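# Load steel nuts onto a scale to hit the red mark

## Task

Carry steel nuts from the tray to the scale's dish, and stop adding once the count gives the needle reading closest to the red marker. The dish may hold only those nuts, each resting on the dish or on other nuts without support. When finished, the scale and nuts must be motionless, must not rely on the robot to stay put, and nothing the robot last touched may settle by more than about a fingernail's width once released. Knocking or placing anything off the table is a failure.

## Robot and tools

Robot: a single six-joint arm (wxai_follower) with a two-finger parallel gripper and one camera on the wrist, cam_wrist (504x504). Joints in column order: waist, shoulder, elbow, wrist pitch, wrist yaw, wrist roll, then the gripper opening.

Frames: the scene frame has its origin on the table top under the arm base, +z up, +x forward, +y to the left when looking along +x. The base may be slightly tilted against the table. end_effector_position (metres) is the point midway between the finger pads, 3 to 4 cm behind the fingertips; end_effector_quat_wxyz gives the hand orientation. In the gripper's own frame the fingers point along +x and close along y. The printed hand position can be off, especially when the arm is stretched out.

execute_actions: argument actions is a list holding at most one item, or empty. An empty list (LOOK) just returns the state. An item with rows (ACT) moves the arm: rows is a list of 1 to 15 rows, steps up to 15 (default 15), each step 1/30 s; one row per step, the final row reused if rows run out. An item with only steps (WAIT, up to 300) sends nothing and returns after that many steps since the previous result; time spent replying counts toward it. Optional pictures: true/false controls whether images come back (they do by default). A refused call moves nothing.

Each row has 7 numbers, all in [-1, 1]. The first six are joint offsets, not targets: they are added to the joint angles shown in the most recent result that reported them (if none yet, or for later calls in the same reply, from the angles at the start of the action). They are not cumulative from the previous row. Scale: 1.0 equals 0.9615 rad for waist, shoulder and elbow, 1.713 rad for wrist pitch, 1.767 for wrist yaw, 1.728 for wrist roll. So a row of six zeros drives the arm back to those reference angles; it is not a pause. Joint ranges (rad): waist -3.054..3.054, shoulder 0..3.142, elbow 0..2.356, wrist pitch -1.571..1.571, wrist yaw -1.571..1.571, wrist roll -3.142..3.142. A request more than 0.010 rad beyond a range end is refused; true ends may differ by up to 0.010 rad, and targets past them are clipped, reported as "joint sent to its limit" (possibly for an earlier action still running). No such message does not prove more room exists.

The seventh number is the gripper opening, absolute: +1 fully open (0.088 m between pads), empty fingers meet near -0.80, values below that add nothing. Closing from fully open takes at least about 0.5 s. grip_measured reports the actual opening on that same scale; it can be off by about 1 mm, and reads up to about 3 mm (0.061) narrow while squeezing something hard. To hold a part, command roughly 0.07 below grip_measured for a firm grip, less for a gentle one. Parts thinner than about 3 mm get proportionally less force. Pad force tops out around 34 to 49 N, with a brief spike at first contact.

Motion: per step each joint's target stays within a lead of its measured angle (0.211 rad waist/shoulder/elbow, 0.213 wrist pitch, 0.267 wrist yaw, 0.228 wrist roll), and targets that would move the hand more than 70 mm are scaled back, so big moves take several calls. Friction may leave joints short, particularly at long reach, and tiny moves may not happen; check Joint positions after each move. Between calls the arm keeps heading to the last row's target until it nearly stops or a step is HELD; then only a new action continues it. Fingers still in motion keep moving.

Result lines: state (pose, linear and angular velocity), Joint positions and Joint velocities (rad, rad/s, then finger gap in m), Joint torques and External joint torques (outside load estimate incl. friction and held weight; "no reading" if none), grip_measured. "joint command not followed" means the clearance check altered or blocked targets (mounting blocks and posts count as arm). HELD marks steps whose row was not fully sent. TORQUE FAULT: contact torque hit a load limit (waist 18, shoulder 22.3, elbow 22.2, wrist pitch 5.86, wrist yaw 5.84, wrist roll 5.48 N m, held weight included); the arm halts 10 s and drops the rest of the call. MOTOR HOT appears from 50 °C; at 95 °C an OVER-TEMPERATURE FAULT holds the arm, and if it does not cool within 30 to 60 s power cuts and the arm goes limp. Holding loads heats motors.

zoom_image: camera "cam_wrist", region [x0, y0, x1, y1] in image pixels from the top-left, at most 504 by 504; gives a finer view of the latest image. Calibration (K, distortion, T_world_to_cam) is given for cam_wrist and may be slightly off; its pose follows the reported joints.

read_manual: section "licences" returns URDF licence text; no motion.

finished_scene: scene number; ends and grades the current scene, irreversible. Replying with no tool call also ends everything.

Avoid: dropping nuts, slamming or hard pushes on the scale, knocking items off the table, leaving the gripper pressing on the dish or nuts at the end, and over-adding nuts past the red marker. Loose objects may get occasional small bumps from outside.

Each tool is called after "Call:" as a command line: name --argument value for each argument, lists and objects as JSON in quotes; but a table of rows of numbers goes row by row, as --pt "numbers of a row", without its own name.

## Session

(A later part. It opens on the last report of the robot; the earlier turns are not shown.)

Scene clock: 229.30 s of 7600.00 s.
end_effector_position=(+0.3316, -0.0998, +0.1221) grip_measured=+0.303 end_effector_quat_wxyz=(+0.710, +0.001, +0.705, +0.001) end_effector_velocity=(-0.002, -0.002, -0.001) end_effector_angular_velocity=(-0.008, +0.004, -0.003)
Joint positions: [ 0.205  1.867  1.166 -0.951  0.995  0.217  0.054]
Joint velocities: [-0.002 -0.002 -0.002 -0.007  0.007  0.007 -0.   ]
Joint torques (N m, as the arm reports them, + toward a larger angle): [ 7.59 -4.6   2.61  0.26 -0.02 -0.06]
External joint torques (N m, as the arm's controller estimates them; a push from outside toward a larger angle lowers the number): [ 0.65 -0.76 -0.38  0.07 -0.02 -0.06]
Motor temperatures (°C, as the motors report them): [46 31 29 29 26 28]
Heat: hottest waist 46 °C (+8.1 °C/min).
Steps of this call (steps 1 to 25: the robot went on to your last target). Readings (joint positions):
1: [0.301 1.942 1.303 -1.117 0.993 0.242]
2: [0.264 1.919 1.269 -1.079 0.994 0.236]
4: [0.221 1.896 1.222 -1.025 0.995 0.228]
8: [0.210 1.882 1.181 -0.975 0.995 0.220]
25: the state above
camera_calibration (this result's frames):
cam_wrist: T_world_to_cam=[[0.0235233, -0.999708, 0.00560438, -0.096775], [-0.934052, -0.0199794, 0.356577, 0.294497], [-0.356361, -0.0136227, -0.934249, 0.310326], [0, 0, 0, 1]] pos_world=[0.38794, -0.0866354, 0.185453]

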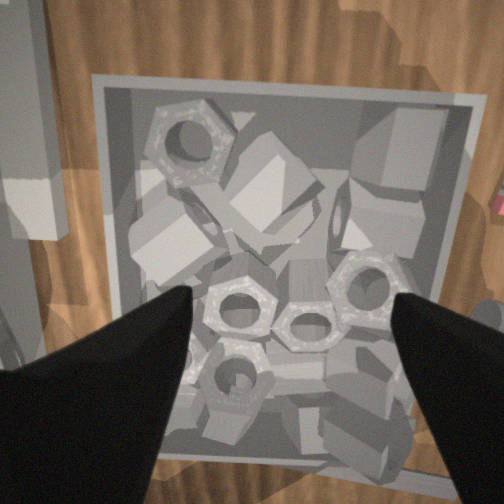

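Call:
execute_actions --actions '[{"rows":[[0,0,0,0,0,1,0.0]]}]' --pictures false

Call:
execute_actions --actions '[{"rows":[[-0.052,0.242,0.13,0.098,0.003,0.94,0.0]]}]' --pictures false

Call:
execute_actions --actions '[{"steps":28}]'

Scene clock: 249.67 s of 7600.00 s.
end_effector_position=(+0.3316, -0.0998, +0.1221) grip_measured=+0.008 end_effector_quat_wxyz=(+0.656, +0.271, +0.652, -0.267) end_effector_velocity=(+0.001, -0.001, -0.001) end_effector_angular_velocity=(+0.019, +0.006, -1.545)
Joint positions: [ 0.205  1.867  1.166 -0.951  0.995  0.998  0.039]
Joint velocities: [-0.007 -0.002  0.002  0.007 -0.007  1.531 -0.002]
Joint torques (N m, as the arm reports them, + toward a larger angle): [ 8.05 -4.05  3.22  0.03  0.08  0.09]
External joint torques (N m, as the arm's controller estimates them; a push from outside toward a larger angle lowers the number): [ 1.16 -0.16  0.17 -0.17  0.03  0.09]
Motor temperatures (°C, as the motors report them): [44 31 29 29 26 28]
Heat: hottest waist 44 °C (+4.0 °C/min).
From where the robot then was, a joint's target lay farther than a number of 1.0 reaches, so one or more steps of this call were cut to that.
Steps of this call (steps 1 to 15: the robot went on to your last target; steps 16 to 596: nothing new was sent; steps 597 to 611: all 15 steps of this action). Readings (joint positions):
597: [0.205 1.867 1.166 -0.951 0.995 0.261]
598: [0.205 1.867 1.166 -0.951 0.995 0.315]
600: [0.205 1.867 1.166 -0.951 0.995 0.419]
604: [0.205 1.867 1.166 -0.951 0.995 0.631]
611: the state above

Scene clock: 250.17 s of 7600.00 s.
end_effector_position=(+0.3732, -0.0644, +0.0868) grip_measured=+0.002 end_effector_quat_wxyz=(+0.482, +0.519, +0.480, -0.516) end_effector_velocity=(+0.009, +0.003, -0.002) end_effector_angular_velocity=(+0.017, -0.010, -1.540)
Joint positions: [ 0.162  2.086  1.286 -0.788  0.998  1.783  0.039]
Joint velocities: [-0.002  0.022  0.027  0.022 -0.007  1.516 -0.   ]
Joint torques (N m, as the arm reports them, + toward a larger angle): [ 8.87 -3.64  3.48  0.22  0.12  0.09]
External joint torques (N m, as the arm's controller estimates them; a push from outside toward a larger angle lowers the number): [0.84 0.9  0.87 0.08 0.07 0.09]
Motor temperatures (°C, as the motors report them): [44 31 29 29 26 28]
Heat: hottest waist 44 °C (+4.1 °C/min).
Steps of this call (steps 1 to 15: all 15 steps of this action). Readings (joint positions):
1: [0.202 1.894 1.180 -0.936 0.995 1.051]
2: [0.194 1.930 1.208 -0.888 0.998 1.105]
4: [0.178 2.007 1.259 -0.833 0.998 1.209]
8: [0.163 2.075 1.267 -0.806 0.998 1.418]
15: the state above

Scene clock: 251.10 s of 7600.00 s.
end_effector_position=(+0.3732, -0.0632, +0.0857) grip_measured=+0.002 end_effector_quat_wxyz=(+0.231, +0.670, +0.231, -0.667) end_effector_velocity=(-0.004, +0.002, -0.001) end_effector_angular_velocity=(+0.020, +0.017, -0.005)
Joint positions: [ 0.161  2.091  1.286 -0.786  0.998  2.617  0.039]
Joint velocities: [-0.002 -0.002 -0.002 -0.022 -0.022  0.022 -0.   ]
Joint torques (N m, as the arm reports them, + toward a larger angle): [ 8.97 -3.75  3.37  0.27  0.1   0.1 ]
External joint torques (N m, as the arm's controller estimates them; a push from outside toward a larger angle lowers the number): [0.98 0.98 0.67 0.15 0.06 0.1 ]
Motor temperatures (°C, as the motors report them): [44 31 29 29 26 28]
Heat: hottest waist 44 °C (+4.1 °C/min).
Steps of this call (steps 1 to 28: the robot went on to your last target). Readings (joint positions):
1: [0.162 2.087 1.286 -0.787 0.998 1.836]
2: [0.162 2.088 1.286 -0.787 0.998 1.890]
4: [0.161 2.090 1.286 -0.787 0.998 1.995]
8: [0.161 2.091 1.286 -0.786 0.998 2.205]
28: the state above
camera_calibration (this result's frames):
cam_wrist: T_world_to_cam=[[-0.635339, 0.772201, 0.00708321, 0.29675], [0.720335, 0.589309, 0.365831, -0.232642], [0.278321, 0.237529, -0.930654, 0.0703475], [0, 0, 0, 1]] pos_world=[0.336538, -0.108762, 0.148475]

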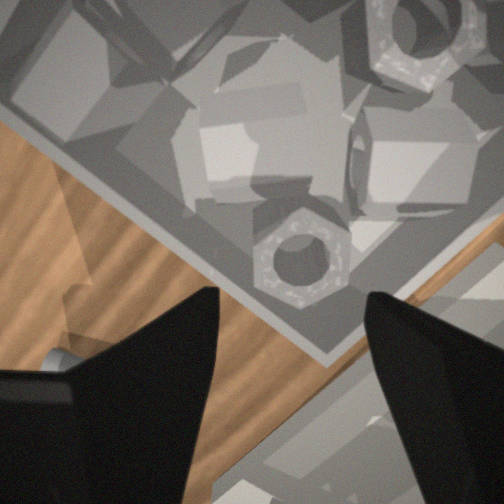

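Call:
execute_actions --actions '[{"rows":[[-0.002,-0.046,-0.062,0.012,0,0,0.0],[-0.002,-0.046,-0.062,0.012,0,0,0.0],[-0.002,-0.046,-0.062,0.012,0,0,0.0],[-0.002,-0.046,-0.062,0.012,0,0,0.0],[-0.002,-0.046,-0.062,0.012,0,0,0.0],[-0.02,-0.043,-0.078,0.038,0,-0.02,0.0],[-0.02,-0.043,-0.078,0.038,0,-0.02,0.0],[-0.042,-0.04,-0.094,0.064,0,-0.04,0.0]]}]' --pictures false

Call:
execute_actions --actions '[{"steps":10}]'

Scene clock: 271.93 s of 7600.00 s.
end_effector_position=(+0.3621, -0.0664, +0.0722) grip_measured=+0.002 end_effector_quat_wxyz=(+0.231, +0.669, +0.231, -0.668) end_effector_velocity=(-0.001, +0.004, -0.008) end_effector_angular_velocity=(+0.022, -0.006, +0.022)
Joint positions: [ 0.126  2.058  1.204 -0.687  0.998  2.557  0.039]
Joint velocities: [-0.017 -0.002 -0.027  0.066 -0.022 -0.066  0.   ]
Joint torques (N m, as the arm reports them, + toward a larger angle): [ 8.66 -5.61  2.57  0.17  0.04 -0.09]
External joint torques (N m, as the arm's controller estimates them; a push from outside toward a larger angle lowers the number): [ 0.79 -0.93  0.03  0.04  0.01 -0.09]
Motor temperatures (°C, as the motors report them): [45 31 29 28 26 28]
Heat: hottest waist 45 °C (+4.0 °C/min).
Steps of this call (steps 1 to 30: the robot went on to your last target; steps 31 to 610: nothing new was sent; steps 611 to 625: all 15 steps of this action). Readings (joint positions):
611: [0.161 2.088 1.280 -0.779 0.998 2.620]
612: [0.161 2.081 1.270 -0.776 0.998 2.620]
614: [0.161 2.070 1.253 -0.775 0.998 2.620]
618: [0.155 2.059 1.229 -0.736 0.998 2.595]
625: the state above

Scene clock: 272.27 s of 7600.00 s.
end_effector_position=(+0.3625, -0.0660, +0.0718) grip_measured=+0.002 end_effector_quat_wxyz=(+0.231, +0.670, +0.231, -0.667) end_effector_velocity=(-0.001, +0.002, +0.002) end_effector_angular_velocity=(+0.022, +0.001, +0.011)
Joint positions: [ 0.126  2.058  1.202 -0.679  0.998  2.551  0.039]
Joint velocities: [ 0.002 -0.007 -0.002 -0.007 -0.022 -0.007 -0.   ]
Joint torques (N m, as the arm reports them, + toward a larger angle): [ 8.57 -5.53  2.08  0.26  0.06 -0.08]
External joint torques (N m, as the arm's controller estimates them; a push from outside toward a larger angle lowers the number): [ 0.75 -0.82 -0.5   0.12  0.02 -0.08]
Motor temperatures (°C, as the motors report them): [45 31 29 28 26 28]
Heat: hottest waist 45 °C (+4.0 °C/min).
Steps of this call (steps 1 to 10: the robot went on to your last target). Readings (joint positions):
1: [0.126 2.058 1.204 -0.685 0.998 2.555]
2: [0.126 2.058 1.204 -0.683 0.998 2.554]
4: [0.126 2.058 1.203 -0.681 0.998 2.553]
8: [0.126 2.058 1.202 -0.679 0.998 2.551]
10: the state above
camera_calibration (this result's frames):
cam_wrist: T_world_to_cam=[[-0.635228, 0.772298, 0.00637536, 0.292274], [0.720099, 0.589269, 0.366361, -0.218167], [0.279183, 0.237314, -0.930451, 0.060687], [0, 0, 0, 1]] pos_world=[0.32582, -0.111566, 0.134531]

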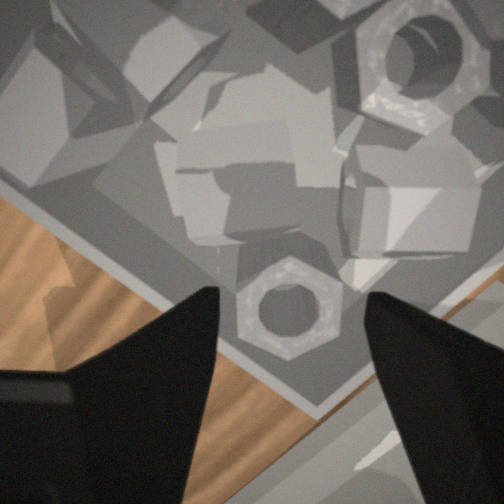

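Well aligned. Down 2 cm.

Call:
execute_actions --actions '[{"rows":[[-0.013,0.004,-0.011,0.017,0,-0.012,-0.03],[-0.013,0.004,-0.011,0.017,0,-0.012,-0.03],[-0.026,0.006,-0.022,0.035,0,-0.025,-0.03],[-0.026,0.006,-0.022,0.035,0,-0.025,-0.03],[-0.04,0.009,-0.035,0.052,0,-0.037,-0.03],[-0.04,0.009,-0.035,0.052,0,-0.037,-0.03],[-0.054,0.012,-0.048,0.07,0,-0.05,-0.03]]}]'

Scene clock: 279.20 s of 7600.00 s.
end_effector_position=(+0.3609, -0.0679, +0.0543) grip_measured=-0.027 end_effector_quat_wxyz=(+0.232, +0.670, +0.229, -0.667) end_effector_velocity=(-0.004, +0.003, -0.002) end_effector_angular_velocity=(+0.007, +0.001, +0.019)
Joint positions: [ 0.082  2.06   1.162 -0.569  0.998  2.472  0.038]
Joint velocities: [-0.002 -0.002 -0.022  0.022 -0.007 -0.022 -0.   ]
Joint torques (N m, as the arm reports them, + toward a larger angle): [ 8.26 -3.59  2.19  0.38  0.08 -0.15]
External joint torques (N m, as the arm's controller estimates them; a push from outside toward a larger angle lowers the number): [ 0.62  1.13 -0.17  0.23  0.03 -0.15]
Motor temperatures (°C, as the motors report them): [45 31 28 28 26 28]
Heat: hottest waist 45 °C (+2.0 °C/min).
Steps of this call (steps 1 to 15: the robot went on to your last target; steps 16 to 193: nothing new was sent; steps 194 to 208: all 15 steps of this action). Readings (joint positions):
194: [0.125 2.058 1.201 -0.673 0.998 2.547]
195: [0.124 2.058 1.200 -0.668 0.998 2.543]
197: [0.119 2.058 1.195 -0.649 0.998 2.530]
201: [0.097 2.058 1.177 -0.600 0.998 2.495]
208: the state above
camera_calibration (this result's frames):
cam_wrist: T_world_to_cam=[[-0.634112, 0.773231, 0.00395685, 0.292567], [0.72092, 0.589347, 0.364616, -0.209697], [0.2796, 0.23406, -0.93115, 0.0449655], [0, 0, 0, 1]] pos_world=[0.324123, -0.113162, 0.117171]

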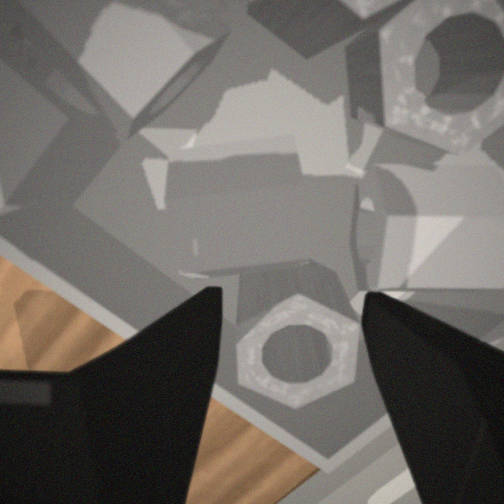

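Call:
execute_actions --actions '[{"rows":[[0,0,0,0,0,0,-0.12],[0,0,0,0,0,0,-0.18],[0,0,0,0,0,0,-0.22],[0,0,0,0,0,0,-0.3]],"steps":10}]' --pictures false

Call:
execute_actions --actions '[{"rows":[[0.016,0,0.013,-0.022,0,0.015,-0.3],[0.032,0,0.026,-0.044,0,0.03,-0.3],[0.05,-0.01,0.04,-0.068,0,0.045,-0.3],[0.07,-0.01,0.055,-0.095,0,0.06,-0.3],[0.09,-0.01,0.07,-0.12,0,0.06,-0.3],[0.11,-0.01,0.085,-0.15,0,0.06,-0.3],[0.13,-0.01,0.1,-0.175,0,0.06,-0.3],[0.15,-0.01,0.115,-0.2,0,0.06,-0.3],[0.17,-0.01,0.13,-0.225,0,0.05,-0.3],[0.2,-0.01,0.14,-0.25,-0.01,0.04,-0.3],[0.23,-0.01,0.15,-0.27,-0.01,0.03,-0.3],[0.26,-0.01,0.15,-0.29,-0.02,0,-0.3],[0.3,-0.01,0.15,-0.31,-0.02,0,-0.3]]}]' --pictures false

Call:
execute_actions --actions '[{"steps":8}]'

Scene clock: 297.20 s of 7600.00 s.
end_effector_position=(+0.3608, -0.0676, +0.0542) grip_measured=-0.251 end_effector_quat_wxyz=(+0.233, +0.670, +0.229, -0.667) end_effector_velocity=(-0.004, +0.000, -0.001) end_effector_angular_velocity=(+0.007, +0.014, +0.010)
Joint positions: [ 0.082  2.06   1.16  -0.565  0.999  2.469  0.027]
Joint velocities: [-0.002 -0.002 -0.002 -0.022 -0.007  0.007 -0.   ]
Joint torques (N m, as the arm reports them, + toward a larger angle): [ 9.   -4.92  2.79 -0.17  0.    0.19]
External joint torques (N m, as the arm's controller estimates them; a push from outside toward a larger angle lowers the number): [ 1.33 -0.2   0.42 -0.31 -0.05  0.2 ]
Motor temperatures (°C, as the motors report them): [45 31 28 29 26 28]
Heat: hottest waist 45 °C (+0.0 °C/min).
Steps of this call (steps 1 to 15: the robot went on to your last target; steps 16 to 530: nothing new was sent; steps 531 to 540: all 10 steps of this action). Readings (joint positions):
531: [0.081 2.060 1.160 -0.564 0.999 2.468]
532: [0.081 2.060 1.160 -0.564 0.999 2.468]
534: [0.081 2.060 1.160 -0.564 0.999 2.468]
538: [0.082 2.060 1.160 -0.565 0.999 2.468]
540: the state above

Scene clock: 297.70 s of 7600.00 s.
end_effector_position=(+0.3524, -0.0473, +0.1393) grip_measured=-0.251 end_effector_quat_wxyz=(+0.353, +0.623, +0.350, -0.605) end_effector_velocity=(-0.033, +0.099, +0.200) end_effector_angular_velocity=(+0.092, -0.247, +0.942)
Joint positions: [ 0.32   2.056  1.288 -1.024  0.977  2.497  0.027]
Joint velocities: [ 0.642 -0.017  0.09  -0.564 -0.154 -0.212 -0.   ]
Joint torques (N m, as the arm reports them, + toward a larger angle): [ 7.54 -4.98  3.67 -0.21 -0.02 -0.02]
External joint torques (N m, as the arm's controller estimates them; a push from outside toward a larger angle lowers the number): [ 1.08 -1.1   0.62 -0.33 -0.1  -0.02]
Motor temperatures (°C, as the motors report them): [45 31 28 29 26 28]
Heat: hottest waist 45 °C (+0.0 °C/min).
Steps of this call (steps 1 to 15: all 15 steps of this action). Readings (joint positions):
1: [0.083 2.060 1.162 -0.571 0.999 2.473]
2: [0.085 2.060 1.165 -0.585 0.999 2.483]
4: [0.099 2.060 1.177 -0.634 0.999 2.514]
8: [0.160 2.060 1.223 -0.776 0.999 2.551]
15: the state above

Scene clock: 297.97 s of 7600.00 s.
end_effector_position=(+0.3470, -0.0424, +0.1529) grip_measured=-0.251 end_effector_quat_wxyz=(+0.382, +0.607, +0.376, -0.587) end_effector_velocity=(-0.008, -0.003, +0.000) end_effector_angular_velocity=(+0.003, +0.040, +0.067)
Joint positions: [ 0.364  2.056  1.296 -1.086  0.969  2.474  0.027]
Joint velocities: [-0.002 -0.002  0.007 -0.066 -0.022 -0.022 -0.   ]
Joint torques (N m, as the arm reports them, + toward a larger angle): [ 9.41 -4.9   4.08 -0.21 -0.12 -0.08]
External joint torques (N m, as the arm's controller estimates them; a push from outside toward a larger angle lowers the number): [ 1.79 -0.93  0.76 -0.41 -0.16 -0.08]
Motor temperatures (°C, as the motors report them): [45 31 28 29 26 28]
Heat: hottest waist 45 °C (+0.0 °C/min).
Steps of this call (steps 1 to 8: the robot went on to your last target). Readings (joint positions):
1: [0.339 2.056 1.291 -1.040 0.974 2.491]
2: [0.352 2.056 1.293 -1.053 0.972 2.486]
4: [0.363 2.056 1.294 -1.070 0.970 2.480]
8: the state above
camera_calibration (this result's frames):
cam_wrist: T_world_to_cam=[[-0.914519, 0.404262, -0.0151012, 0.348274], [0.368561, 0.847986, 0.380898, -0.119909], [0.166788, 0.342772, -0.924494, 0.177473], [0, 0, 0, 1]] pos_world=[0.333097, -0.0999458, 0.215005]

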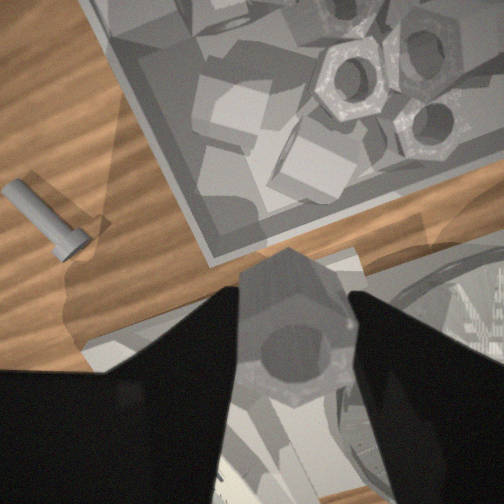

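Call:
execute_actions --actions '[{"rows":[[0.295,0.475,-0.036,0.065,-0.075,0,-0.32]]}]' --pictures false

Call:
execute_actions --actions '[{"steps":12}]'

Scene clock: 302.00 s of 7600.00 s.
end_effector_position=(+0.2773, +0.1165, +0.1409) grip_measured=-0.251 end_effector_quat_wxyz=(+0.503, +0.498, +0.498, -0.500) end_effector_velocity=(-0.064, +0.039, -0.062) end_effector_angular_velocity=(-0.141, +0.135, +0.230)
Joint positions: [ 0.639  2.488  1.26  -0.984  0.84   2.472  0.027]
Joint velocities: [ 0.007  0.266 -0.051  0.022 -0.022 -0.007  0.   ]
Joint torques (N m, as the arm reports them, + toward a larger angle): [ 8.24 -6.53  4.    0.35  0.1   0.12]
External joint torques (N m, as the arm's controller estimates them; a push from outside toward a larger angle lowers the number): [ 1.16  0.26 -0.83  0.09 -0.06  0.12]
Motor temperatures (°C, as the motors report them): [45 31 28 28 26 28]
Heat: hottest waist 45 °C (+1.0 °C/min).
Steps of this call (steps 1 to 30: the robot went on to your last target; steps 31 to 106: nothing new was sent; steps 107 to 121: all 15 steps of this action). Readings (joint positions):
107: [0.373 2.068 1.298 -1.091 0.963 2.472]
108: [0.389 2.084 1.298 -1.073 0.953 2.472]
110: [0.445 2.136 1.297 -1.042 0.921 2.472]
114: [0.566 2.280 1.285 -1.007 0.875 2.472]
121: the state above

Scene clock: 302.40 s of 7600.00 s.
end_effector_position=(+0.2745, +0.1204, +0.1386) grip_measured=-0.251 end_effector_quat_wxyz=(+0.507, +0.494, +0.500, -0.499) end_effector_velocity=(-0.002, +0.000, +0.002) end_effector_angular_velocity=(+0.001, +0.003, +0.031)
Joint positions: [ 0.644  2.505  1.259 -0.978  0.84   2.472  0.027]
Joint velocities: [ 0.007 -0.002 -0.002 -0.007 -0.007 -0.022  0.   ]
Joint torques (N m, as the arm reports them, + toward a larger angle): [ 8.64 -4.69  4.01  0.27  0.01  0.11]
External joint torques (N m, as the arm's controller estimates them; a push from outside toward a larger angle lowers the number): [ 1.47  0.53  0.32  0.12 -0.04  0.11]
Motor temperatures (°C, as the motors report them): [45 31 28 28 26 28]
Heat: hottest waist 45 °C (+1.0 °C/min).
Steps of this call (steps 1 to 12: the robot went on to your last target). Readings (joint positions):
1: [0.639 2.494 1.259 -0.982 0.840 2.472]
2: [0.639 2.496 1.259 -0.980 0.840 2.472]
4: [0.640 2.497 1.259 -0.979 0.840 2.472]
8: [0.644 2.501 1.259 -0.978 0.840 2.472]
12: the state above
camera_calibration (this result's frames):
cam_wrist: T_world_to_cam=[[-0.999322, -0.0363194, 0.00600942, 0.28936], [-0.0318902, 0.935622, 0.35156, -0.122389], [-0.018391, 0.35113, -0.936146, 0.171964], [0, 0, 0, 1]] pos_world=[0.288423, 0.0646377, 0.202272]

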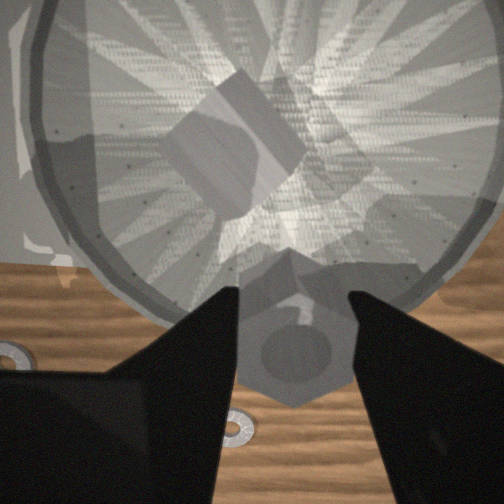

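Call:
execute_actions --actions '[{"rows":[[-0.01,-0.025,-0.04,0.02,0,0,-0.32],[-0.01,-0.025,-0.04,0.02,0,0,-0.32],[-0.025,-0.045,-0.08,0.035,0.005,-0.02,-0.32],[-0.025,-0.045,-0.08,0.035,0.005,-0.02,-0.32],[-0.045,-0.045,-0.1,0.06,0.01,-0.03,-0.32],[-0.045,-0.045,-0.1,0.06,0.01,-0.03,-0.32],[-0.066,-0.043,-0.12,0.08,0.017,-0.046,-0.32]]}]'

Scene clock: 311.30 s of 7600.00 s.
end_effector_position=(+0.2661, +0.1110, +0.1143) grip_measured=-0.251 end_effector_quat_wxyz=(+0.504, +0.493, +0.504, -0.500) end_effector_velocity=(+0.004, -0.000, -0.001) end_effector_angular_velocity=(+0.012, -0.039, +0.007)
Joint positions: [ 0.584  2.474  1.153 -0.85   0.864  2.399  0.027]
Joint velocities: [-0.002 -0.022 -0.032  0.066  0.022 -0.051 -0.   ]
Joint torques (N m, as the arm reports them, + toward a larger angle): [ 7.89 -6.37  3.04  0.27  0.21 -0.08]
External joint torques (N m, as the arm's controller estimates them; a push from outside toward a larger angle lowers the number): [ 0.9  -1.39 -0.36  0.11  0.16 -0.08]
Motor temperatures (°C, as the motors report them): [45 31 29 28 26 28]
Heat: hottest waist 45 °C (+1.0 °C/min).
Steps of this call (steps 1 to 30: the robot went on to your last target; steps 31 to 252: nothing new was sent; steps 253 to 267: all 15 steps of this action). Readings (joint positions):
253: [0.645 2.504 1.255 -0.970 0.840 2.472]
254: [0.644 2.502 1.250 -0.963 0.840 2.472]
256: [0.638 2.491 1.227 -0.945 0.840 2.461]
260: [0.609 2.476 1.180 -0.887 0.853 2.425]
267: the state above
camera_calibration (this result's frames):
cam_wrist: T_world_to_cam=[[-0.99915, -0.0378397, 0.0163485, 0.279651], [-0.0295298, 0.933794, 0.356591, -0.106302], [-0.0287594, 0.355806, -0.934117, 0.154349], [0, 0, 0, 1]] pos_world=[0.280713, 0.0549281, 0.177515]

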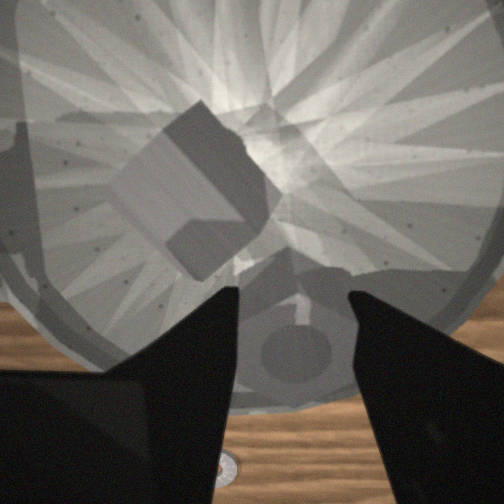

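Call:
execute_actions --actions '[{"rows":[[-0.015,0,-0.014,0.015,0.004,-0.01,-0.32],[-0.015,0,-0.014,0.015,0.004,-0.01,-0.32],[-0.015,0,-0.014,0.015,0.004,-0.01,-0.32],[-0.03,0.004,-0.028,0.032,0.008,-0.02,-0.32]],"steps":12}]' --pictures false

Scene clock: 349.23 s of 7600.00 s.
end_effector_position=(+0.2658, +0.1114, +0.1099) grip_measured=-0.251 end_effector_quat_wxyz=(+0.507, +0.494, +0.505, -0.495) end_effector_velocity=(-0.002, +0.001, -0.003) end_effector_angular_velocity=(+0.010, +0.006, +0.009)
Joint positions: [ 0.575  2.472  1.133 -0.81   0.873  2.369  0.027]
Joint velocities: [-0.007 -0.002 -0.012  0.022 -0.007 -0.022 -0.   ]
Joint torques (N m, as the arm reports them, + toward a larger angle): [ 6.18 -4.27  2.78  0.92  0.17  0.01]
External joint torques (N m, as the arm's controller estimates them; a push from outside toward a larger angle lowers the number): [-0.78  0.66 -0.54  0.75  0.12  0.01]
Motor temperatures (°C, as the motors report them): [45 32 28 28 26 28]
Heat: hottest waist 45 °C (+0.0 °C/min).
Steps of this call (steps 1 to 15: the robot went on to your last target; steps 16 to 1126: nothing new was sent; steps 1127 to 1138: all 12 steps of this action). Readings (joint positions):
1127: [0.582 2.472 1.149 -0.840 0.866 2.393]
1128: [0.581 2.472 1.148 -0.838 0.866 2.391]
1130: [0.579 2.472 1.145 -0.831 0.866 2.384]
1134: [0.576 2.472 1.136 -0.815 0.871 2.373]
1138: the state above

Call:
execute_actions --actions '[{"rows":[[0,0,0,0,0,0,0],[0,0,0,0,0,0,0],[0,0,0,0,0,0,0],[0,0,0,0,0,0,0],[0,0,0,0,0,0,0],[0,0,0,0,0,0,0],[0.025,0,0.022,-0.03,0,0,0],[0.05,-0.01,0.045,-0.06,-0.01,0,0],[0.075,-0.015,0.068,-0.09,-0.02,0,0],[0.1,-0.02,0.09,-0.12,-0.027,0,0],[0.1,-0.02,0.09,-0.12,-0.027,0,0],[0.1,-0.02,0.09,-0.12,-0.027,0,0],[0.1,-0.02,0.09,-0.12,-0.027,0,0],[0.1,-0.1,0.09,-0.12,-0.027,0,0],[-0.25,-0.592,0.05,-0.15,0.06,0.006,0]]}]' --pictures false

Call:
execute_actions --actions '[{"steps":22}]' --pictures false

Scene clock: 366.33 s of 7600.00 s.
end_effector_position=(+0.2689, +0.1058, +0.1475) grip_measured=-0.008 end_effector_quat_wxyz=(+0.536, +0.472, +0.522, -0.467) end_effector_velocity=(+0.124, -0.247, +0.049) end_effector_angular_velocity=(-0.164, -0.129, -0.397)
Joint positions: [ 0.658  2.431  1.2   -0.984  0.842  2.368  0.039]
Joint velocities: [-0.354 -0.706 -0.061 -0.418  0.418  0.037  0.002]
Joint torques (N m, as the arm reports them, + toward a larger angle): [  0.18 -10.05   3.33  -0.58   0.79   0.14]
External joint torques (N m, as the arm's controller estimates them; a push from outside toward a larger angle lowers the number): [-0.59 -2.45 -0.43 -0.36  0.19  0.12]
Motor temperatures (°C, as the motors report them): [42 32 28 29 26 28]
Heat: hottest waist 42 °C (-3.0 °C/min).
Steps of this call (steps 1 to 15: the robot went on to your last target; steps 16 to 498: nothing new was sent; steps 499 to 513: all 15 steps of this action). Readings (joint positions):
499: [0.575 2.471 1.132 -0.808 0.874 2.367]
500: [0.575 2.471 1.132 -0.807 0.874 2.367]
502: [0.575 2.471 1.132 -0.805 0.874 2.367]
506: [0.581 2.471 1.141 -0.837 0.873 2.367]
513: the state above

Scene clock: 367.07 s of 7600.00 s.
end_effector_position=(+0.3274, -0.0698, +0.1537) grip_measured=-0.002 end_effector_quat_wxyz=(+0.394, +0.604, +0.386, -0.575) end_effector_velocity=(-0.002, -0.013, +0.003) end_effector_angular_velocity=(+0.015, -0.005, -0.029)
Joint positions: [ 0.34   1.912  1.187 -1.064  0.976  2.377  0.039]
Joint velocities: [-0.012 -0.051 -0.007 -0.007 -0.007 -0.007 -0.   ]
Joint torques (N m, as the arm reports them, + toward a larger angle): [ 7.36 -4.17  2.47 -0.16  0.17  0.11]
External joint torques (N m, as the arm's controller estimates them; a push from outside toward a larger angle lowers the number): [ 0.42 -0.72 -0.82 -0.36  0.12  0.12]
Motor temperatures (°C, as the motors report them): [42 32 28 29 26 28]
Heat: hottest waist 42 °C (-3.0 °C/min).
Steps of this call (steps 1 to 22: the robot went on to your last target). Readings (joint positions):
1: [0.638 2.405 1.197 -1.000 0.862 2.369]
2: [0.606 2.372 1.195 -1.012 0.882 2.370]
4: [0.530 2.297 1.195 -1.026 0.916 2.372]
8: [0.397 2.128 1.192 -1.049 0.953 2.375]
22: the state above

Call:
execute_actions --actions '[{"rows":[[-0.12,-0.008,-0.02,0.09,0.012,0,0],[-0.12,-0.008,-0.02,0.09,0.012,0,0],[-0.12,-0.008,-0.02,0.09,0.012,0,0],[-0.252,-0.008,-0.045,0.187,0.012,0,0]]}]' --pictures false

Call:
execute_actions --actions '[{"steps":8}]'

Scene clock: 372.80 s of 7600.00 s.
end_effector_position=(+0.3448, -0.1023, +0.0877) grip_measured=-0.002 end_effector_quat_wxyz=(+0.277, +0.652, +0.280, -0.648) end_effector_velocity=(+0.004, -0.000, -0.004) end_effector_angular_velocity=(+0.022, -0.012, -0.060)
Joint positions: [ 0.108  1.906  1.151 -0.756  0.993  2.377  0.039]
Joint velocities: [-0.017 -0.007 -0.007  0.051 -0.022  0.007 -0.   ]
Joint torques (N m, as the arm reports them, + toward a larger angle): [ 7.76 -4.54  2.23  0.19  0.11  0.04]
External joint torques (N m, as the arm's controller estimates them; a push from outside toward a larger angle lowers the number): [ 0.77 -0.16 -0.44  0.07  0.06  0.04]
Motor temperatures (°C, as the motors report them): [43 32 28 29 26 28]
Heat: hottest waist 43 °C (-2.0 °C/min).
Steps of this call (steps 1 to 30: the robot went on to your last target; steps 31 to 157: nothing new was sent; steps 158 to 172: all 15 steps of this action). Readings (joint positions):
158: [0.332 1.907 1.184 -1.041 0.976 2.377]
159: [0.314 1.907 1.182 -1.006 0.979 2.377]
161: [0.263 1.906 1.175 -0.940 0.985 2.377]
165: [0.136 1.906 1.159 -0.811 0.992 2.377]
172: the state above

Scene clock: 373.07 s of 7600.00 s.
end_effector_position=(+0.3452, -0.1030, +0.0863) grip_measured=-0.002 end_effector_quat_wxyz=(+0.275, +0.653, +0.277, -0.650) end_effector_velocity=(-0.006, +0.002, -0.002) end_effector_angular_velocity=(+0.021, +0.021, +0.026)
Joint positions: [ 0.104  1.906  1.15  -0.747  0.993  2.377  0.039]
Joint velocities: [-0.007 -0.002 -0.007 -0.022 -0.022 -0.007  0.   ]
Joint torques (N m, as the arm reports them, + toward a larger angle): [ 7.76 -4.53  2.16  0.27  0.18  0.05]
External joint torques (N m, as the arm's controller estimates them; a push from outside toward a larger angle lowers the number): [ 0.65 -0.29 -0.44  0.14  0.15  0.05]
Motor temperatures (°C, as the motors report them): [43 32 28 29 26 28]
Heat: hottest waist 43 °C (-2.0 °C/min).
Steps of this call (steps 1 to 8: the robot went on to your last target). Readings (joint positions):
1: [0.108 1.906 1.151 -0.753 0.993 2.377]
2: [0.107 1.906 1.151 -0.752 0.993 2.377]
4: [0.105 1.906 1.151 -0.750 0.993 2.377]
8: the state above
camera_calibration (this result's frames):
cam_wrist: T_world_to_cam=[[-0.733684, 0.679426, 0.00942326, 0.333889], [0.634378, 0.679938, 0.367762, -0.150432], [0.24346, 0.275799, -0.929872, 0.103989], [0, 0, 0, 1]] pos_world=[0.315082, -0.153249, 0.148874]

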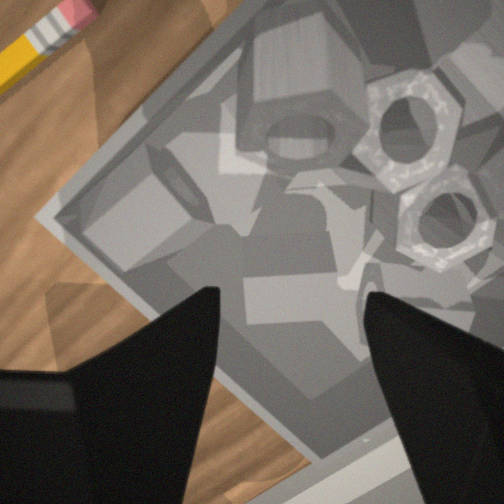

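Call:
execute_actions --actions '[{"rows":[[-0.015,0.005,-0.011,0.02,0,-0.02,-0.09],[-0.015,0.005,-0.011,0.02,0,-0.02,-0.09],[-0.03,0.009,-0.022,0.04,0,-0.04,-0.09],[-0.03,0.009,-0.022,0.04,0,-0.04,-0.09],[-0.045,0.013,-0.033,0.06,-0.002,-0.06,-0.09],[-0.045,0.013,-0.033,0.06,-0.002,-0.06,-0.09],[-0.06,0.017,-0.045,0.08,-0.003,-0.075,-0.09],[-0.06,0.017,-0.045,0.08,-0.003,-0.075,-0.09],[-0.075,0.021,-0.057,0.1,-0.004,-0.09,-0.09],[-0.075,0.021,-0.057,0.1,-0.004,-0.09,-0.09],[-0.092,0.026,-0.07,0.121,-0.005,-0.105,-0.09]]}]' --pictures false

Call:
execute_actions --actions '[{"steps":8}]'

Scene clock: 384.13 s of 7600.00 s.
end_effector_position=(+0.3473, -0.1020, +0.0648) grip_measured=-0.086 end_effector_quat_wxyz=(+0.293, +0.651, +0.288, -0.638) end_effector_velocity=(-0.005, +0.008, -0.008) end_effector_angular_velocity=(-0.027, -0.024, +0.124)
Joint positions: [ 0.052  1.912  1.096 -0.578  0.99   2.212  0.035]
Joint velocities: [-0.002 -0.002 -0.076  0.125  0.022 -0.168 -0.001]
Joint torques (N m, as the arm reports them, + toward a larger angle): [ 4.86 -2.63  2.53  1.32 -0.12  0.  ]
External joint torques (N m, as the arm's controller estimates them; a push from outside toward a larger angle lowers the number): [-1.96  1.76  0.13  1.1  -0.15  0.  ]
Motor temperatures (°C, as the motors report them): [43 32 28 29 26 28]
Heat: hottest waist 43 °C (-2.0 °C/min).
Steps of this call (steps 1 to 15: the robot went on to your last target; steps 16 to 317: nothing new was sent; steps 318 to 332: all 15 steps of this action). Readings (joint positions):
318: [0.103 1.906 1.149 -0.741 0.993 2.372]
319: [0.101 1.906 1.148 -0.734 0.993 2.366]
321: [0.094 1.906 1.144 -0.712 0.993 2.343]
325: [0.070 1.908 1.127 -0.655 0.993 2.288]
332: the state above

Scene clock: 384.40 s of 7600.00 s.
end_effector_position=(+0.3476, -0.1014, +0.0644) grip_measured=-0.087 end_effector_quat_wxyz=(+0.296, +0.652, +0.289, -0.636) end_effector_velocity=(+0.001, +0.002, -0.002) end_effector_angular_velocity=(+0.020, -0.005, -0.010)
Joint positions: [ 0.052  1.911  1.088 -0.562  0.99   2.197  0.035]
Joint velocities: [-0.007 -0.002 -0.007  0.022 -0.022 -0.007  0.   ]
Joint torques (N m, as the arm reports them, + toward a larger angle): [ 4.44 -1.9   2.27  1.51 -0.08  0.  ]
External joint torques (N m, as the arm's controller estimates them; a push from outside toward a larger angle lowers the number): [-2.6   2.53 -0.24  1.31 -0.13  0.  ]
Motor temperatures (°C, as the motors report them): [43 32 28 29 26 28]
Heat: hottest waist 43 °C (-2.0 °C/min).
Steps of this call (steps 1 to 8: the robot went on to your last target). Readings (joint positions):
1: [0.052 1.912 1.094 -0.573 0.990 2.208]
2: [0.052 1.912 1.093 -0.570 0.990 2.205]
4: [0.052 1.911 1.091 -0.566 0.990 2.201]
8: the state above
camera_calibration (this result's frames):
cam_wrist: T_world_to_cam=[[-0.768102, 0.640245, -0.0103138, 0.344005], [0.589822, 0.713696, 0.37782, -0.126691], [0.249258, 0.284121, -0.925822, 0.0812397], [0, 0, 0, 1]] pos_world=[0.318706, -0.15291, 0.126628]

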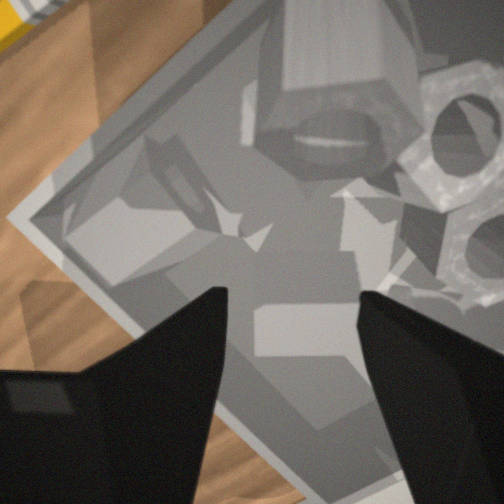

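Call:
execute_actions --actions '[{"rows":[[0.017,0.003,0.022,0,0,0.02,-0.09],[0.017,0.003,0.022,-0.02,0,0.02,-0.09],[0.017,0.003,0.022,-0.02,0,0.02,-0.09],[0.017,0.006,0.022,-0.044,0,0.02,-0.09]]}]'

Scene clock: 392.03 s of 7600.00 s.
end_effector_position=(+0.3441, -0.1011, +0.0704) grip_measured=-0.088 end_effector_quat_wxyz=(+0.300, +0.644, +0.299, -0.638) end_effector_velocity=(-0.003, +0.002, +0.002) end_effector_angular_velocity=(+0.008, +0.006, +0.030)
Joint positions: [ 0.067  1.909  1.104 -0.631  0.992  2.228  0.035]
Joint velocities: [ 0.007 -0.002 -0.002 -0.022 -0.007 -0.007  0.   ]
Joint torques (N m, as the arm reports them, + toward a larger angle): [ 8.13 -3.67  2.93 -0.22  0.01  0.13]
External joint torques (N m, as the arm's controller estimates them; a push from outside toward a larger angle lowers the number): [ 1.09  0.72  0.42 -0.37 -0.04  0.13]
Motor temperatures (°C, as the motors report them): [42 31 28 30 26 28]
Heat: hottest waist 42 °C (-3.0 °C/min).
Steps of this call (steps 1 to 30: the robot went on to your last target; steps 31 to 214: nothing new was sent; steps 215 to 229: all 15 steps of this action). Readings (joint positions):
215: [0.054 1.908 1.088 -0.560 0.992 2.198]
216: [0.060 1.907 1.089 -0.565 0.992 2.205]
218: [0.066 1.909 1.096 -0.580 0.992 2.216]
222: [0.066 1.909 1.102 -0.616 0.992 2.225]
229: the state above
camera_calibration (this result's frames):
cam_wrist: T_world_to_cam=[[-0.781475, 0.623928, 0.00319396, 0.343218], [0.580682, 0.725417, 0.369566, -0.122224], [0.228266, 0.290662, -0.929199, 0.0956972], [0, 0, 0, 1]] pos_world=[0.317345, -0.153295, 0.132995]

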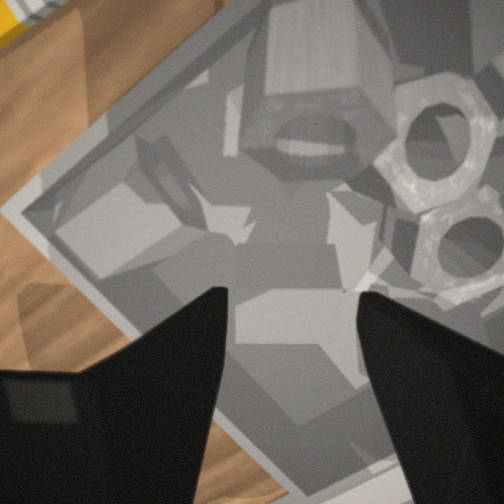

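Call:
execute_actions --actions '[{"rows":[[0,0,0,0,0,0,-0.13],[0,0,0,0,0,0,-0.13],[-0.015,0.005,-0.012,0.015,0,-0.012,-0.13],[-0.015,0.005,-0.012,0.015,0,-0.012,-0.13],[-0.028,0.009,-0.022,0.03,0,-0.024,-0.13],[-0.028,0.009,-0.022,0.03,0,-0.024,-0.13],[-0.041,0.013,-0.032,0.046,-0.002,-0.036,-0.13],[-0.041,0.013,-0.032,0.046,-0.002,-0.036,-0.13],[-0.054,0.017,-0.042,0.063,-0.003,-0.048,-0.13]]}]'

Scene clock: 398.67 s of 7600.00 s.
end_effector_position=(+0.3417, -0.1030, +0.0532) grip_measured=-0.127 end_effector_quat_wxyz=(+0.301, +0.640, +0.299, -0.641) end_effector_velocity=(+0.002, +0.005, -0.006) end_effector_angular_velocity=(+0.018, -0.020, +0.017)
Joint positions: [ 0.022  1.917  1.072 -0.535  0.991  2.155  0.033]
Joint velocities: [-0.012  0.002 -0.027  0.081 -0.022 -0.066 -0.   ]
Joint torques (N m, as the arm reports them, + toward a larger angle): [ 8.08 -3.75  1.92  0.21 -0.07  0.  ]
External joint torques (N m, as the arm's controller estimates them; a push from outside toward a larger angle lowers the number): [ 0.83  0.89 -0.48  0.04 -0.12  0.  ]
Motor temperatures (°C, as the motors report them): [43 31 28 30 26 28]
Heat: hottest waist 43 °C (-2.0 °C/min).
Steps of this call (steps 1 to 15: the robot went on to your last target; steps 16 to 184: nothing new was sent; steps 185 to 199: all 15 steps of this action). Readings (joint positions):
185: [0.068 1.909 1.105 -0.634 0.992 2.229]
186: [0.068 1.909 1.105 -0.634 0.992 2.229]
188: [0.067 1.909 1.104 -0.626 0.992 2.224]
192: [0.050 1.910 1.093 -0.586 0.992 2.193]
199: the state above
camera_calibration (this result's frames):
cam_wrist: T_world_to_cam=[[-0.782977, 0.622028, 0.00528854, 0.342763], [0.581627, 0.729054, 0.36082, -0.112566], [0.220584, 0.285589, -0.932621, 0.0831066], [0, 0, 0, 1]] pos_world=[0.315515, -0.154876, 0.11631]

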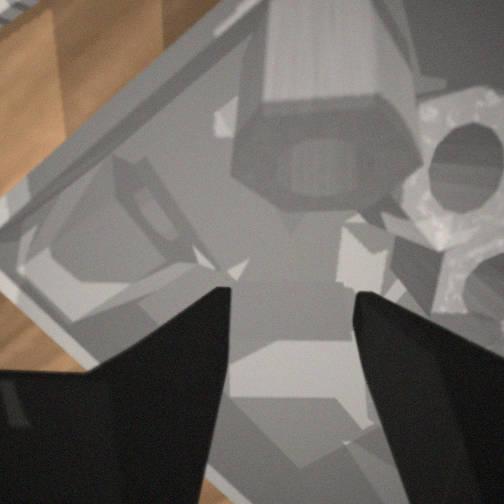

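Call:
execute_actions --actions '[{"rows":[[-0.003,0,0,0.004,0,0,-0.2],[-0.003,0,0,0.004,0,0,-0.25],[-0.003,0,0,0.004,0,0,-0.33]],"steps":8}]' --pictures false

Call:
execute_actions --actions '[{"rows":[[0.016,0,0.013,-0.022,0,0.015,-0.33],[0.032,0,0.026,-0.044,0,0.03,-0.33],[0.05,-0.01,0.04,-0.068,0,0.045,-0.33],[0.07,-0.01,0.055,-0.095,0,0.06,-0.33],[0.09,-0.01,0.07,-0.12,0,0.08,-0.33],[0.11,-0.01,0.08,-0.15,0,0.1,-0.33],[0.14,-0.01,0.09,-0.18,0,0.113,-0.33],[0.17,-0.01,0.1,-0.21,0,0.113,-0.33],[0.2,-0.01,0.1,-0.23,0,0.113,-0.33],[0.23,-0.01,0.1,-0.25,-0.01,0.113,-0.33],[0.26,-0.01,0.1,-0.27,-0.01,0.113,-0.33],[0.3,-0.01,0.1,-0.29,-0.02,0.113,-0.33],[0.35,-0.01,0.1,-0.31,-0.02,0.113,-0.33],[0.42,-0.01,0.08,-0.33,-0.03,0.113,-0.33]]}]' --pictures false

Call:
execute_actions --actions '[{"steps":8}]'

Scene clock: 416.77 s of 7600.00 s.
end_effector_position=(+0.3421, -0.1029, +0.0528) grip_measured=-0.256 end_effector_quat_wxyz=(+0.302, +0.641, +0.298, -0.640) end_effector_velocity=(-0.006, -0.003, -0.001) end_effector_angular_velocity=(-0.020, +0.019, +0.014)
Joint positions: [ 0.021  1.917  1.07  -0.527  0.991  2.15   0.026]
Joint velocities: [-0.002 -0.002 -0.007 -0.022  0.022  0.007 -0.   ]
Joint torques (N m, as the arm reports them, + toward a larger angle): [ 8.26 -4.68  2.81 -0.03  0.04  0.13]
External joint torques (N m, as the arm's controller estimates them; a push from outside toward a larger angle lowers the number): [ 1.24 -0.18  0.56 -0.15 -0.02  0.13]
Motor temperatures (°C, as the motors report them): [43 31 28 29 26 28]
Heat: hottest waist 43 °C (+0.0 °C/min).
Steps of this call (steps 1 to 15: the robot went on to your last target; steps 16 to 535: nothing new was sent; steps 536 to 543: all 8 steps of this action). Readings (joint positions):
536: [0.020 1.917 1.070 -0.526 0.991 2.148]
537: [0.020 1.917 1.070 -0.526 0.991 2.148]
539: [0.020 1.917 1.070 -0.526 0.991 2.149]
543: the state above

Scene clock: 417.27 s of 7600.00 s.
end_effector_position=(+0.3253, -0.0662, +0.1416) grip_measured=-0.256 end_effector_quat_wxyz=(+0.389, +0.603, +0.393, -0.575) end_effector_velocity=(-0.078, +0.205, +0.297) end_effector_angular_velocity=(+0.210, -0.435, +1.235)
Joint positions: [ 0.311  1.914  1.155 -1.001  0.964  2.334  0.026]
Joint velocities: [ 1.145 -0.007 -0.032 -0.784 -0.3    0.066 -0.   ]
Joint torques (N m, as the arm reports them, + toward a larger angle): [ 7.63 -4.38  3.08 -0.03 -0.07  0.14]
External joint torques (N m, as the arm's controller estimates them; a push from outside toward a larger angle lowers the number): [ 1.41 -0.81 -0.08 -0.28 -0.17  0.13]
Motor temperatures (°C, as the motors report them): [44 31 28 29 26 28]
Heat: hottest waist 44 °C (+1.0 °C/min).
Steps of this call (steps 1 to 15: all 15 steps of this action). Readings (joint positions):
1: [0.022 1.917 1.071 -0.532 0.991 2.156]
2: [0.024 1.917 1.075 -0.547 0.991 2.166]
4: [0.038 1.917 1.086 -0.597 0.991 2.196]
8: [0.104 1.917 1.128 -0.742 0.991 2.284]
15: the state above

Scene clock: 417.53 s of 7600.00 s.
end_effector_position=(+0.3161, -0.0506, +0.1676) grip_measured=-0.256 end_effector_quat_wxyz=(+0.427, +0.591, +0.421, -0.540) end_effector_velocity=(-0.019, -0.001, -0.002) end_effector_angular_velocity=(-0.017, +0.060, +0.091)
Joint positions: [ 0.414  1.913  1.153 -1.08   0.945  2.342  0.026]
Joint velocities: [ 0.007  0.002 -0.017 -0.095 -0.022  0.007 -0.   ]
Joint torques (N m, as the arm reports them, + toward a larger angle): [ 8.16 -4.36  2.87 -0.16 -0.09  0.14]
External joint torques (N m, as the arm's controller estimates them; a push from outside toward a larger angle lowers the number): [ 1.41 -1.16 -0.63 -0.43 -0.13  0.14]
Motor temperatures (°C, as the motors report them): [43 31 28 29 26 28]
Heat: hottest waist 43 °C (+0.0 °C/min).
Steps of this call (steps 1 to 8: the robot went on to your last target). Readings (joint positions):
1: [0.347 1.914 1.154 -1.022 0.955 2.336]
2: [0.374 1.914 1.154 -1.037 0.950 2.338]
4: [0.405 1.914 1.154 -1.059 0.946 2.340]
8: the state above
camera_calibration (this result's frames):
cam_wrist: T_world_to_cam=[[-0.965103, 0.258484, -0.0419825, 0.336682], [0.219156, 0.884987, 0.410813, -0.0631138], [0.143343, 0.387277, -0.910752, 0.206369], [0, 0, 0, 1]] pos_world=[0.309183, -0.111094, 0.228014]

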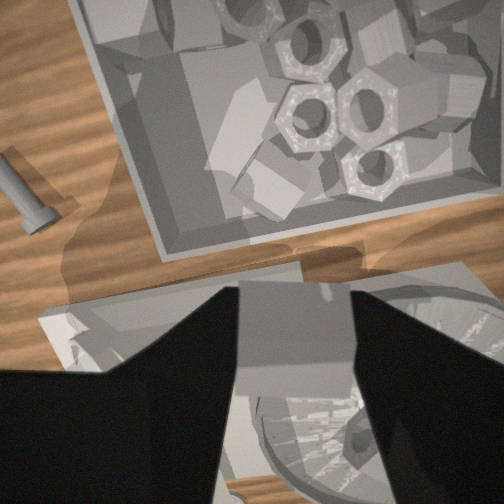

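Call:
execute_actions --actions '[{"rows":[[0.142,0.29,-0.156,0.085,-0.034,0,-0.33]]}]' --pictures false

Call:
execute_actions --actions '[{"steps":8}]'

Scene clock: 421.57 s of 7600.00 s.
end_effector_position=(+0.2620, +0.0408, +0.1371) grip_measured=-0.256 end_effector_quat_wxyz=(+0.501, +0.501, +0.500, -0.498) end_effector_velocity=(-0.006, +0.014, -0.005) end_effector_angular_velocity=(-0.009, +0.007, +0.060)
Joint positions: [ 0.545  2.179  1.01  -0.941  0.887  2.343  0.026]
Joint velocities: [ 0.017  0.056 -0.002  0.022 -0.007 -0.022  0.   ]
Joint torques (N m, as the arm reports them, + toward a larger angle): [ 7.66 -2.96  3.01  0.29 -0.03 -0.04]
External joint torques (N m, as the arm's controller estimates them; a push from outside toward a larger angle lowers the number): [ 1.29  0.73 -0.35  0.11 -0.06 -0.04]
Motor temperatures (°C, as the motors report them): [44 31 28 29 26 28]
Heat: hottest waist 44 °C (+1.0 °C/min).
Steps of this call (steps 1 to 30: the robot went on to your last target; steps 31 to 106: nothing new was sent; steps 107 to 121: all 15 steps of this action). Readings (joint positions):
107: [0.426 1.928 1.140 -1.074 0.943 2.343]
108: [0.441 1.946 1.127 -1.048 0.942 2.343]
110: [0.480 2.014 1.094 -1.007 0.921 2.343]
114: [0.535 2.150 1.025 -0.963 0.888 2.343]
121: the state above

Scene clock: 421.83 s of 7600.00 s.
end_effector_position=(+0.2612, +0.0424, +0.1364) grip_measured=-0.256 end_effector_quat_wxyz=(+0.503, +0.499, +0.501, -0.497) end_effector_velocity=(-0.003, +0.003, -0.001) end_effector_angular_velocity=(+0.016, +0.016, +0.019)
Joint positions: [ 0.547  2.186  1.009 -0.937  0.887  2.343  0.026]
Joint velocities: [-0.002  0.002 -0.002  0.007 -0.022 -0.022 -0.001]
Joint torques (N m, as the arm reports them, + toward a larger angle): [ 7.94 -3.11  2.91  0.26 -0.03  0.  ]
External joint torques (N m, as the arm's controller estimates them; a push from outside toward a larger angle lowers the number): [ 1.52  0.69 -0.57  0.08 -0.08  0.  ]
Motor temperatures (°C, as the motors report them): [44 31 28 29 26 28]
Heat: hottest waist 44 °C (+1.0 °C/min).
Steps of this call (steps 1 to 8: the robot went on to your last target). Readings (joint positions):
1: [0.546 2.181 1.010 -0.940 0.887 2.343]
2: [0.546 2.183 1.009 -0.939 0.887 2.343]
4: [0.547 2.184 1.009 -0.938 0.887 2.343]
8: the state above
camera_calibration (this result's frames):
cam_wrist: T_world_to_cam=[[-0.999537, -0.0300705, 0.00472577, 0.273164], [-0.0263006, 0.931315, 0.363264, -0.0519334], [-0.0153247, 0.362971, -0.931674, 0.195121], [0, 0, 0, 1]] pos_world=[0.274662, -0.0142426, 0.199364]

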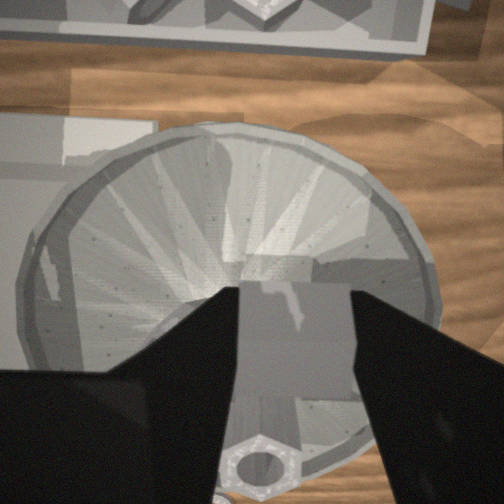

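Down ~3 cm.

Call:
execute_actions --actions '[{"rows":[[-0.02,0.003,-0.017,0.023,0.005,-0.015,-0.33],[-0.02,0.003,-0.017,0.023,0.005,-0.015,-0.33],[-0.04,0.008,-0.034,0.046,0.011,-0.03,-0.33],[-0.04,0.008,-0.034,0.046,0.011,-0.03,-0.33],[-0.06,0.013,-0.05,0.069,0.016,-0.046,-0.33],[-0.06,0.013,-0.05,0.069,0.016,-0.046,-0.33],[-0.075,0.017,-0.06,0.085,0.02,-0.055,-0.33],[-0.075,0.017,-0.06,0.085,0.02,-0.055,-0.33],[-0.09,0.022,-0.072,0.102,0.024,-0.068,-0.33]]}]' --pictures false

Call:
execute_actions --actions '[{"steps":6}]' --pictures false

Scene clock: 431.53 s of 7600.00 s.
end_effector_position=(+0.2618, +0.0432, +0.1097) grip_measured=-0.256 end_effector_quat_wxyz=(+0.503, +0.499, +0.501, -0.496) end_effector_velocity=(-0.000, -0.001, -0.006) end_effector_angular_velocity=(-0.018, -0.032, +0.037)
Joint positions: [ 0.474  2.198  0.949 -0.781  0.923  2.235  0.026]
Joint velocities: [-0.007 -0.002 -0.037  0.066  0.037 -0.066 -0.   ]
Joint torques (N m, as the arm reports them, + toward a larger angle): [ 6.66 -3.05  2.72  0.61  0.23 -0.03]
External joint torques (N m, as the arm's controller estimates them; a push from outside toward a larger angle lowers the number): [ 0.25  0.79 -0.35  0.44  0.17 -0.03]
Motor temperatures (°C, as the motors report them): [44 31 28 29 26 28]
Heat: hottest waist 44 °C (+1.0 °C/min).
Steps of this call (steps 1 to 15: the robot went on to your last target; steps 16 to 276: nothing new was sent; steps 277 to 291: all 15 steps of this action). Readings (joint positions):
277: [0.546 2.186 1.007 -0.930 0.887 2.339]
278: [0.544 2.186 1.005 -0.921 0.887 2.335]
280: [0.533 2.186 0.997 -0.897 0.892 2.318]
284: [0.499 2.191 0.973 -0.837 0.908 2.278]
291: the state above

Scene clock: 431.73 s of 7600.00 s.
end_effector_position=(+0.2619, +0.0434, +0.1092) grip_measured=-0.256 end_effector_quat_wxyz=(+0.504, +0.499, +0.501, -0.495) end_effector_velocity=(+0.000, -0.002, -0.000) end_effector_angular_velocity=(-0.003, -0.006, +0.000)
Joint positions: [ 0.473  2.198  0.946 -0.773  0.924  2.229  0.026]
Joint velocities: [-0.002 -0.007 -0.007  0.007  0.007 -0.007 -0.   ]
Joint torques (N m, as the arm reports them, + toward a larger angle): [ 6.5  -2.75  2.87  0.75  0.24 -0.09]
External joint torques (N m, as the arm's controller estimates them; a push from outside toward a larger angle lowers the number): [ 0.01  1.11 -0.23  0.57  0.18 -0.09]
Motor temperatures (°C, as the motors report them): [44 31 28 29 26 28]
Heat: hottest waist 44 °C (+1.0 °C/min).
Steps of this call (steps 1 to 6: the robot went on to your last target). Readings (joint positions):
1: [0.473 2.198 0.948 -0.779 0.923 2.234]
2: [0.473 2.198 0.947 -0.777 0.923 2.232]
4: [0.473 2.198 0.947 -0.775 0.924 2.230]
6: the state above


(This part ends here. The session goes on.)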